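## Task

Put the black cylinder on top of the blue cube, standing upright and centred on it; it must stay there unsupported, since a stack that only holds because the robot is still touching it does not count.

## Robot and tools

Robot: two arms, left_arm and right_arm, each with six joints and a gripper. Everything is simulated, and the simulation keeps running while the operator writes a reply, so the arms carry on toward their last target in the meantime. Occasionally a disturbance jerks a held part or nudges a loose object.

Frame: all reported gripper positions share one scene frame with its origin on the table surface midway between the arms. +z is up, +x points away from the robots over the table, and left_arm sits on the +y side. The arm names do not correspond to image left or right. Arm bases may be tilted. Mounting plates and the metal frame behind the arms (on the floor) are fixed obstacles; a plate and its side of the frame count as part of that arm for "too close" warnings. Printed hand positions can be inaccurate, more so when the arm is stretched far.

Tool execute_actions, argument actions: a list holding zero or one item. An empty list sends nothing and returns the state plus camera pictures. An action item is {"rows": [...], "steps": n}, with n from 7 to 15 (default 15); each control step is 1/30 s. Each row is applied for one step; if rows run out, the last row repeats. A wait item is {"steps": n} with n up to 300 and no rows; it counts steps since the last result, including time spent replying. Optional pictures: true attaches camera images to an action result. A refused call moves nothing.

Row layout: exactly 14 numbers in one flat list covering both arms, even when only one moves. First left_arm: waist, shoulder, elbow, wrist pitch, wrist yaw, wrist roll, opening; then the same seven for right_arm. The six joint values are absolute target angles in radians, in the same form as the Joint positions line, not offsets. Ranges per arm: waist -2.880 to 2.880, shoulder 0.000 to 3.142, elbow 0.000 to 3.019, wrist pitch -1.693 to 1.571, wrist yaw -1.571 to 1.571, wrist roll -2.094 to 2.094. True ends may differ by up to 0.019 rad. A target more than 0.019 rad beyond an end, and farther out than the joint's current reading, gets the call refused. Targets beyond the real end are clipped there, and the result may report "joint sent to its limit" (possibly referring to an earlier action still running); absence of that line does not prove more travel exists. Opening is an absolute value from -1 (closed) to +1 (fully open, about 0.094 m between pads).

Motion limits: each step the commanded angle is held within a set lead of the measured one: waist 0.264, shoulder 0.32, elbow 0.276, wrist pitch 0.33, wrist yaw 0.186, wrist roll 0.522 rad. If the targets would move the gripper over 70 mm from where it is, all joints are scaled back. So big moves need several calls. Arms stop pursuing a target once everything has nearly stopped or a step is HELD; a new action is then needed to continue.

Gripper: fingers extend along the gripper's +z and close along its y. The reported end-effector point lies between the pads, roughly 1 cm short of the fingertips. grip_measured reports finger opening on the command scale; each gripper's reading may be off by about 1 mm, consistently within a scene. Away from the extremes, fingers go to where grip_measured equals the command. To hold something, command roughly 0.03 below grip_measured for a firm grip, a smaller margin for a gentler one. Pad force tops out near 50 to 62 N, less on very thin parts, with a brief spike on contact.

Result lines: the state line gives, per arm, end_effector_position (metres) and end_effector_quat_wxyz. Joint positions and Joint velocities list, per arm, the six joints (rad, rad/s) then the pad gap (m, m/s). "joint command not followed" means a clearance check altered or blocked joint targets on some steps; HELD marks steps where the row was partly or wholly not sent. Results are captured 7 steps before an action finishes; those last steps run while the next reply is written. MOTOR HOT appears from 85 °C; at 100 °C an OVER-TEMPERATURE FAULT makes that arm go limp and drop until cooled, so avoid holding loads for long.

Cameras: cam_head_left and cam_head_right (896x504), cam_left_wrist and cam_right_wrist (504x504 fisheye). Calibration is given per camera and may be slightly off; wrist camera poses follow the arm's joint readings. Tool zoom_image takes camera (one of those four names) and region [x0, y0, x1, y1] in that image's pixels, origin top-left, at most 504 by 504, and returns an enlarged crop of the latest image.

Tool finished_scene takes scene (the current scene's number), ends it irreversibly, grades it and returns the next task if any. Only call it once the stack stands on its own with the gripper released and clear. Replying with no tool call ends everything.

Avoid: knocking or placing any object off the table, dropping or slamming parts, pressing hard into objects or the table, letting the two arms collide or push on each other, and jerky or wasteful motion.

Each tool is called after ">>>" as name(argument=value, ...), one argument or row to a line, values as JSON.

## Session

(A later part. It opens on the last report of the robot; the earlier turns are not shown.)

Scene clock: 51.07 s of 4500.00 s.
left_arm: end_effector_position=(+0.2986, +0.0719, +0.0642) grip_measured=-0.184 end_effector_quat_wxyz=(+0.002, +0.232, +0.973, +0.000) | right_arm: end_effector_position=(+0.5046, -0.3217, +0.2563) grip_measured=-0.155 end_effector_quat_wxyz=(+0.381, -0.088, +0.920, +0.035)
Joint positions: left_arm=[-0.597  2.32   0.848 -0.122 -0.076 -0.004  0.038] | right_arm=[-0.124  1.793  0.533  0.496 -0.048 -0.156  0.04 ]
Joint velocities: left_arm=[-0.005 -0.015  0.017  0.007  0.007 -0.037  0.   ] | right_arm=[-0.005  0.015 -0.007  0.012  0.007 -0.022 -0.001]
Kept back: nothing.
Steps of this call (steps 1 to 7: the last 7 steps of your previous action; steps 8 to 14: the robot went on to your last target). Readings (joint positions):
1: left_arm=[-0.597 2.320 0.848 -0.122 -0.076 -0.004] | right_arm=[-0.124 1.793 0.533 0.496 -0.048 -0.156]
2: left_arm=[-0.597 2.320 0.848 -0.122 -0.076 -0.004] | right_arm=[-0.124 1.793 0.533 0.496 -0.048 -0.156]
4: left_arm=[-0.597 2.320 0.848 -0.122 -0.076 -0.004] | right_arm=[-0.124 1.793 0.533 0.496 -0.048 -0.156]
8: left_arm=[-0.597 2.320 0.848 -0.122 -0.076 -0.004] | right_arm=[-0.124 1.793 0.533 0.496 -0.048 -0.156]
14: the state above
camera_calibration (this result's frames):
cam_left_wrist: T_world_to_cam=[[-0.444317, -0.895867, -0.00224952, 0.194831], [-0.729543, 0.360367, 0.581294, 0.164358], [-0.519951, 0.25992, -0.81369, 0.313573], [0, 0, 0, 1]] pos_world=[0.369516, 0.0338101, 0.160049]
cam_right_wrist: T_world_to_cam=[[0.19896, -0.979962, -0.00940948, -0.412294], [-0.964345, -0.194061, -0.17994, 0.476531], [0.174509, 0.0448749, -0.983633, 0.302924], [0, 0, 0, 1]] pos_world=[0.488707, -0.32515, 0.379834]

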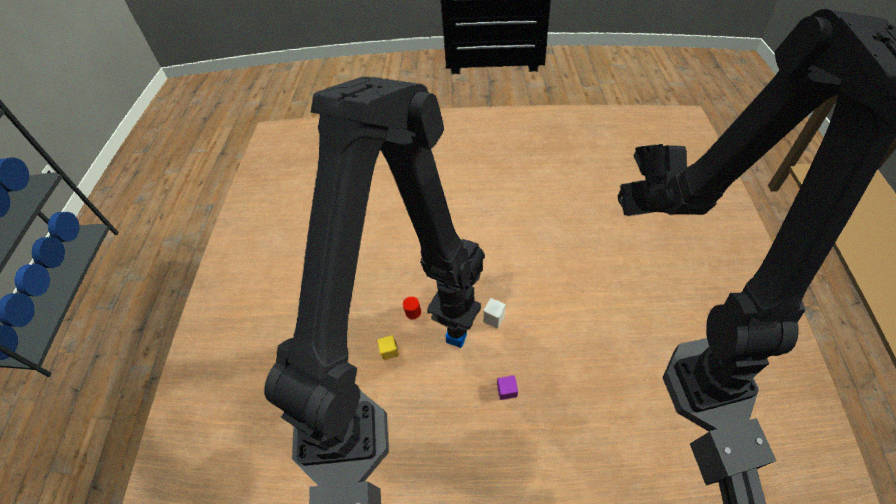

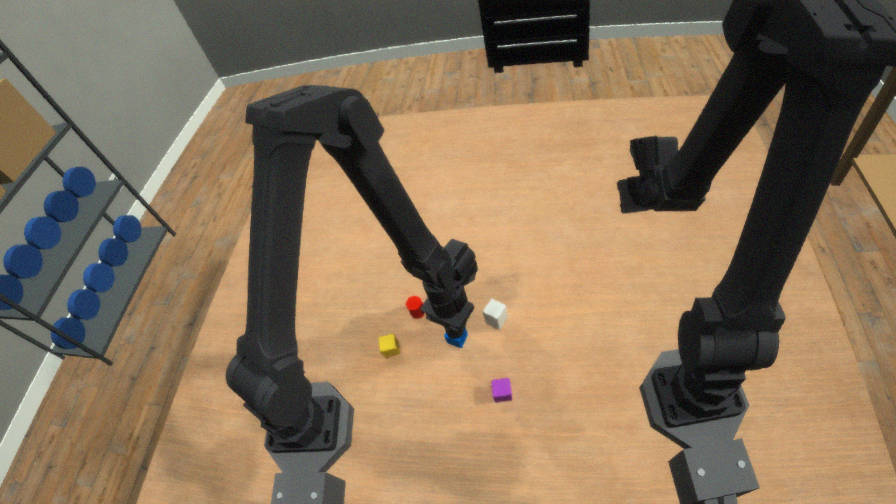

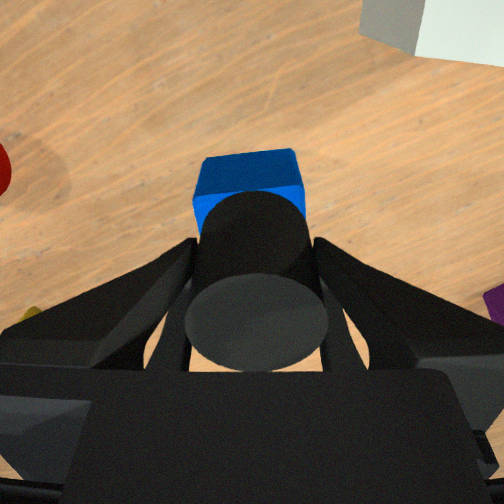

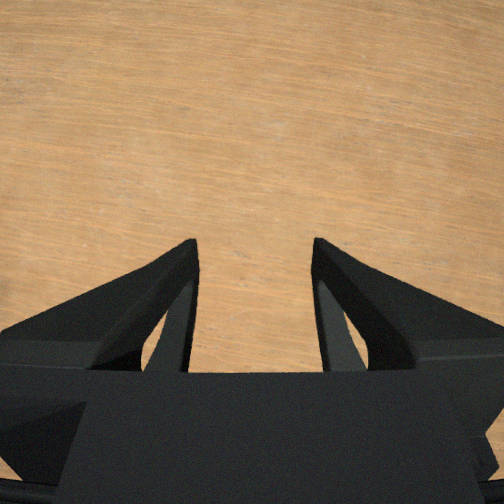

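>>> execute_actions(
  actions=[
    {"rows": [[-0.597,2.33,0.856,-0.114,-0.077,0,-0.205,-0.124,1.793,0.533,0.496,-0.048,-0.156,-0.155],[-0.597,2.322,0.853,-0.12,-0.077,0,-0.19,-0.124,1.793,0.533,0.496,-0.048,-0.156,-0.155],[-0.597,2.322,0.853,-0.12,-0.077,0,-0.17,-0.124,1.793,0.533,0.496,-0.048,-0.156,-0.155],[-0.597,2.322,0.853,-0.12,-0.077,0,-0.14,-0.124,1.793,0.533,0.496,-0.048,-0.156,-0.155],[-0.597,2.322,0.853,-0.12,-0.077,0,-0.08,-0.124,1.793,0.533,0.496,-0.048,-0.156,-0.155],[-0.597,2.322,0.853,-0.12,-0.077,0,0.05,-0.124,1.793,0.533,0.496,-0.048,-0.156,-0.155],[-0.597,2.322,0.853,-0.12,-0.077,0,0.2,-0.124,1.793,0.533,0.496,-0.048,-0.156,-0.155],[-0.597,2.315,0.853,-0.12,-0.077,0,0.35,-0.124,1.793,0.533,0.496,-0.048,-0.156,-0.155],[-0.597,2.302,0.85,-0.124,-0.077,0,0.45,-0.124,1.793,0.533,0.496,-0.048,-0.156,-0.155],[-0.597,2.285,0.845,-0.134,-0.077,0,0.45,-0.124,1.793,0.533,0.496,-0.048,-0.156,-0.155],[-0.597,2.265,0.839,-0.148,-0.077,0,0.45,-0.124,1.793,0.533,0.496,-0.048,-0.156,-0.155],[-0.597,2.243,0.832,-0.164,-0.077,0,0.45,-0.124,1.793,0.533,0.496,-0.048,-0.156,-0.155],[-0.597,2.22,0.825,-0.182,-0.077,0,0.45,-0.124,1.793,0.533,0.496,-0.048,-0.156,-0.155],[-0.597,2.197,0.818,-0.2,-0.077,0,0.45,-0.124,1.793,0.533,0.496,-0.048,-0.156,-0.155],[-0.597,2.175,0.811,-0.218,-0.077,0,0.45,-0.124,1.793,0.533,0.496,-0.048,-0.156,-0.155]], "steps": 15},
  ],
)

>>> execute_actions(
  actions=[
    {"rows": [[-0.597,2.155,0.804,-0.235,-0.077,0,0.45,-0.124,1.793,0.533,0.496,-0.048,-0.156,-0.155],[-0.597,2.138,0.798,-0.25,-0.077,0,0.45,-0.124,1.793,0.533,0.496,-0.048,-0.156,-0.155],[-0.597,2.124,0.793,-0.262,-0.077,0,0.45,-0.124,1.793,0.533,0.496,-0.048,-0.156,-0.155],[-0.597,2.114,0.789,-0.272,-0.077,0,0.45,-0.124,1.793,0.533,0.496,-0.048,-0.156,-0.155],[-0.597,2.11,0.787,-0.278,-0.077,0,0.45,-0.124,1.793,0.533,0.496,-0.048,-0.156,-0.155],[-0.597,2.11,0.786,-0.28,-0.077,0,0.45,-0.124,1.793,0.533,0.496,-0.048,-0.156,-0.155]], "steps": 8},
  ],
)

>>> execute_actions(
  actions=[
    {"steps": 14},
  ],
  pictures=true,
)

Scene clock: 52.73 s of 4500.00 s.
left_arm: end_effector_position=(+0.2986, +0.0719, +0.0642) grip_measured=+0.269 end_effector_quat_wxyz=(+0.002, +0.232, +0.973, +0.000) | right_arm: end_effector_position=(+0.5046, -0.3217, +0.2563) grip_measured=-0.155 end_effector_quat_wxyz=(+0.381, -0.088, +0.920, +0.035)
Joint positions: left_arm=[-0.597  2.32   0.848 -0.122 -0.076 -0.004  0.06 ] | right_arm=[-0.124  1.793  0.533  0.496 -0.048 -0.156  0.04 ]
Joint velocities: left_arm=[ 0.005  0.005  0.002 -0.002  0.007  0.022  0.161] | right_arm=[-0.024 -0.005  0.012 -0.002  0.007 -0.066 -0.002]
Steps of this call (steps 1 to 15: the robot went on to your last target; steps 16 to 42: nothing new was sent; steps 43 to 50: the first 8 steps of this action). Readings (joint positions):
43: left_arm=[-0.597 2.320 0.848 -0.122 -0.076 -0.004] | right_arm=[-0.124 1.793 0.533 0.496 -0.048 -0.156]
44: left_arm=[-0.597 2.320 0.848 -0.122 -0.076 -0.004] | right_arm=[-0.124 1.793 0.533 0.496 -0.048 -0.156]
46: left_arm=[-0.597 2.320 0.848 -0.122 -0.076 -0.004] | right_arm=[-0.124 1.793 0.533 0.496 -0.048 -0.156]
50: the state above

Scene clock: 53.00 s of 4500.00 s.
left_arm: end_effector_position=(+0.2929, +0.0768, +0.0880) grip_measured=+0.448 end_effector_quat_wxyz=(-0.010, +0.232, +0.973, +0.003) | right_arm: end_effector_position=(+0.5046, -0.3217, +0.2563) grip_measured=-0.155 end_effector_quat_wxyz=(+0.381, -0.088, +0.920, +0.035)
Joint positions: left_arm=[-0.597  2.247  0.82  -0.191 -0.076 -0.004  0.068] | right_arm=[-0.124  1.793  0.533  0.496 -0.048 -0.156  0.04 ]
Joint velocities: left_arm=[ 0.005 -0.737 -0.242 -0.535  0.022  0.007 -0.001] | right_arm=[-0.005 -0.005 -0.017 -0.012  0.081 -0.037  0.001]
Steps of this call (steps 1 to 7: the last 7 steps of your previous action; step 8: the first step of this action). Readings (joint positions):
8: the state above

Scene clock: 53.47 s of 4500.00 s.
left_arm: end_effector_position=(+0.3043, +0.0749, +0.1343) grip_measured=+0.448 end_effector_quat_wxyz=(+0.007, +0.231, +0.973, -0.001) | right_arm: end_effector_position=(+0.5046, -0.3217, +0.2563) grip_measured=-0.155 end_effector_quat_wxyz=(+0.381, -0.088, +0.920, +0.035)
Joint positions: left_arm=[-0.597  2.107  0.791 -0.268 -0.076 -0.004  0.068] | right_arm=[-0.124  1.793  0.533  0.496 -0.048 -0.156  0.04 ]
Joint velocities: left_arm=[-0.015 -0.015 -0.007 -0.027 -0.066 -0.066 -0.001] | right_arm=[-0.005  0.005 -0.002 -0.017  0.066 -0.037  0.001]
Kept back: nothing.
Steps of this call (steps 1 to 7: the last 7 steps of your previous action; steps 8 to 14: the robot went on to your last target). Readings (joint positions):
1: left_arm=[-0.597 2.221 0.811 -0.208 -0.076 -0.004] | right_arm=[-0.124 1.793 0.533 0.496 -0.048 -0.156]
2: left_arm=[-0.597 2.195 0.804 -0.223 -0.076 -0.004] | right_arm=[-0.124 1.793 0.533 0.496 -0.048 -0.156]
4: left_arm=[-0.597 2.148 0.796 -0.248 -0.076 -0.004] | right_arm=[-0.124 1.793 0.533 0.496 -0.048 -0.156]
8: left_arm=[-0.597 2.107 0.795 -0.262 -0.076 -0.004] | right_arm=[-0.124 1.793 0.533 0.496 -0.048 -0.156]
14: the state above
camera_calibration (this result's frames):
cam_left_wrist: T_world_to_cam=[[-0.443604, -0.89622, -0.00213355, 0.200023], [-0.735103, 0.362492, 0.572907, 0.129306], [-0.512677, 0.255712, -0.819618, 0.371746], [0, 0, 0, 1]] pos_world=[0.37437, 0.0373319, 0.231036]
cam_right_wrist: T_world_to_cam=[[0.19896, -0.979962, -0.00940948, -0.412294], [-0.964345, -0.194061, -0.17994, 0.476531], [0.174509, 0.0448749, -0.983633, 0.302924], [0, 0, 0, 1]] pos_world=[0.488707, -0.32515, 0.379834]

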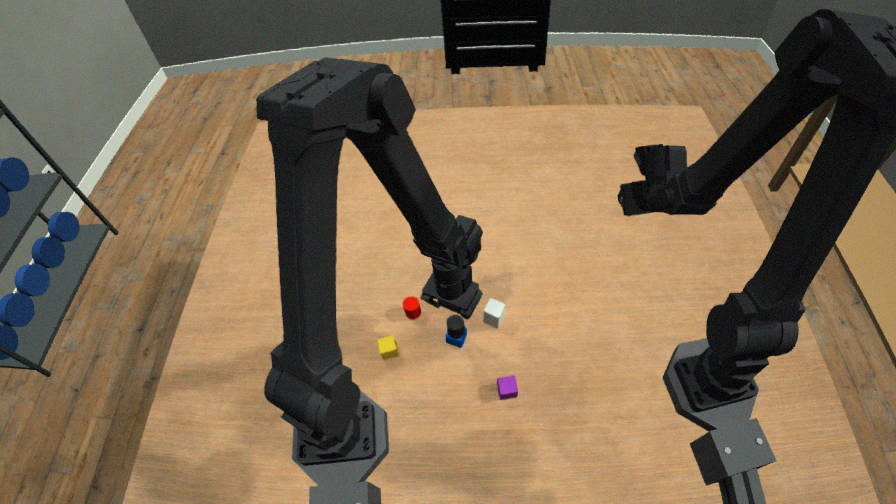

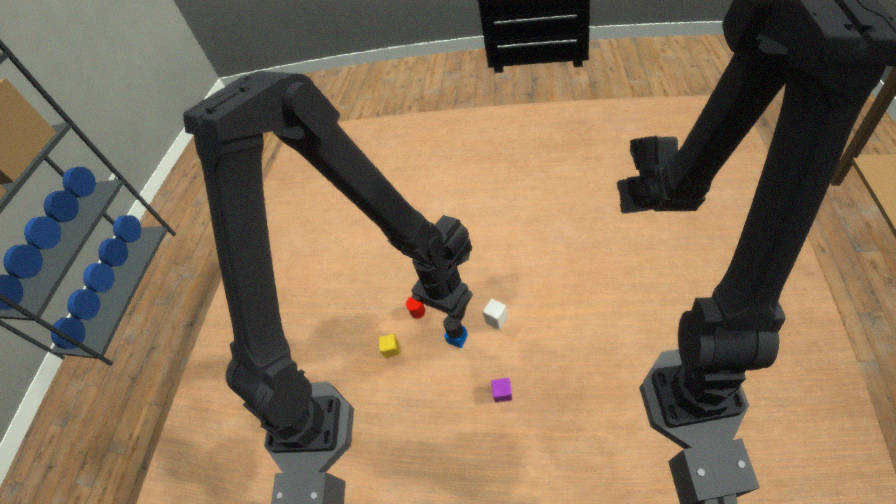

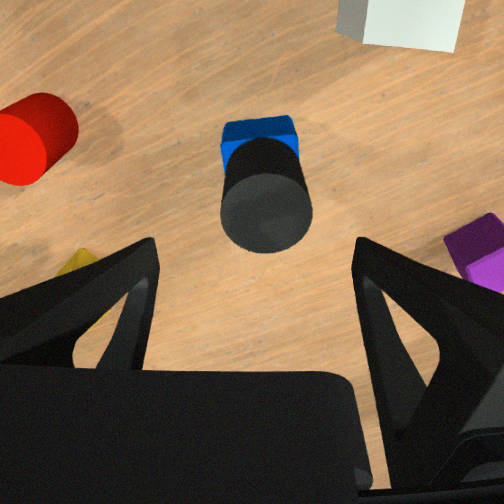

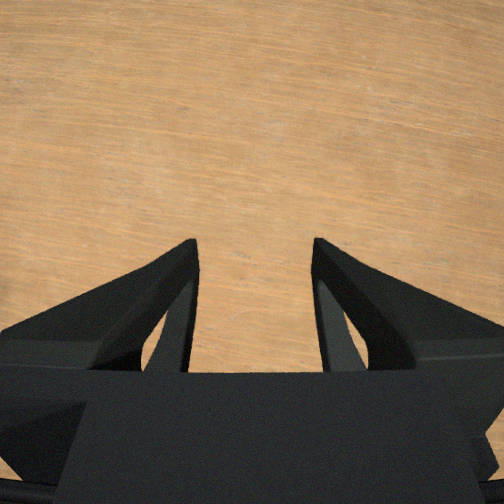

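>>> zoom_image(
  camera="cam_head_left",
  region=[425, 305, 485, 355],
)

>>> zoom_image(
  camera="cam_left_wrist",
  region=[200, 100, 330, 230],
)

Region (425, 305, 485, 355) of cam_head_left's 896x504 image, scaled by 8.400, with more detail than that image has.

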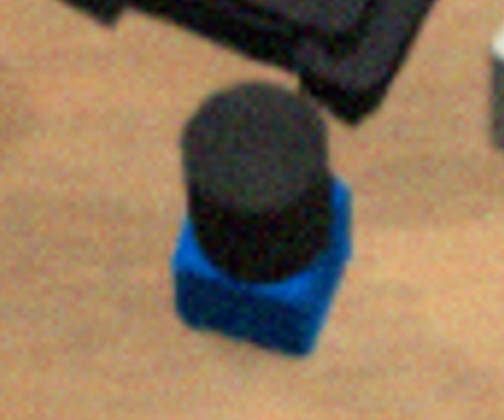

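Region (200, 100, 330, 230) of cam_left_wrist's 504x504 image, scaled by 3.877, with more detail than that image has.

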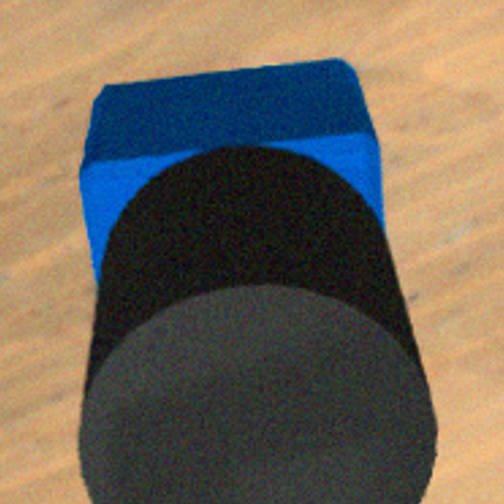

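>>> finished_scene(
  scene=1,
)

The scene is finished: the task was done.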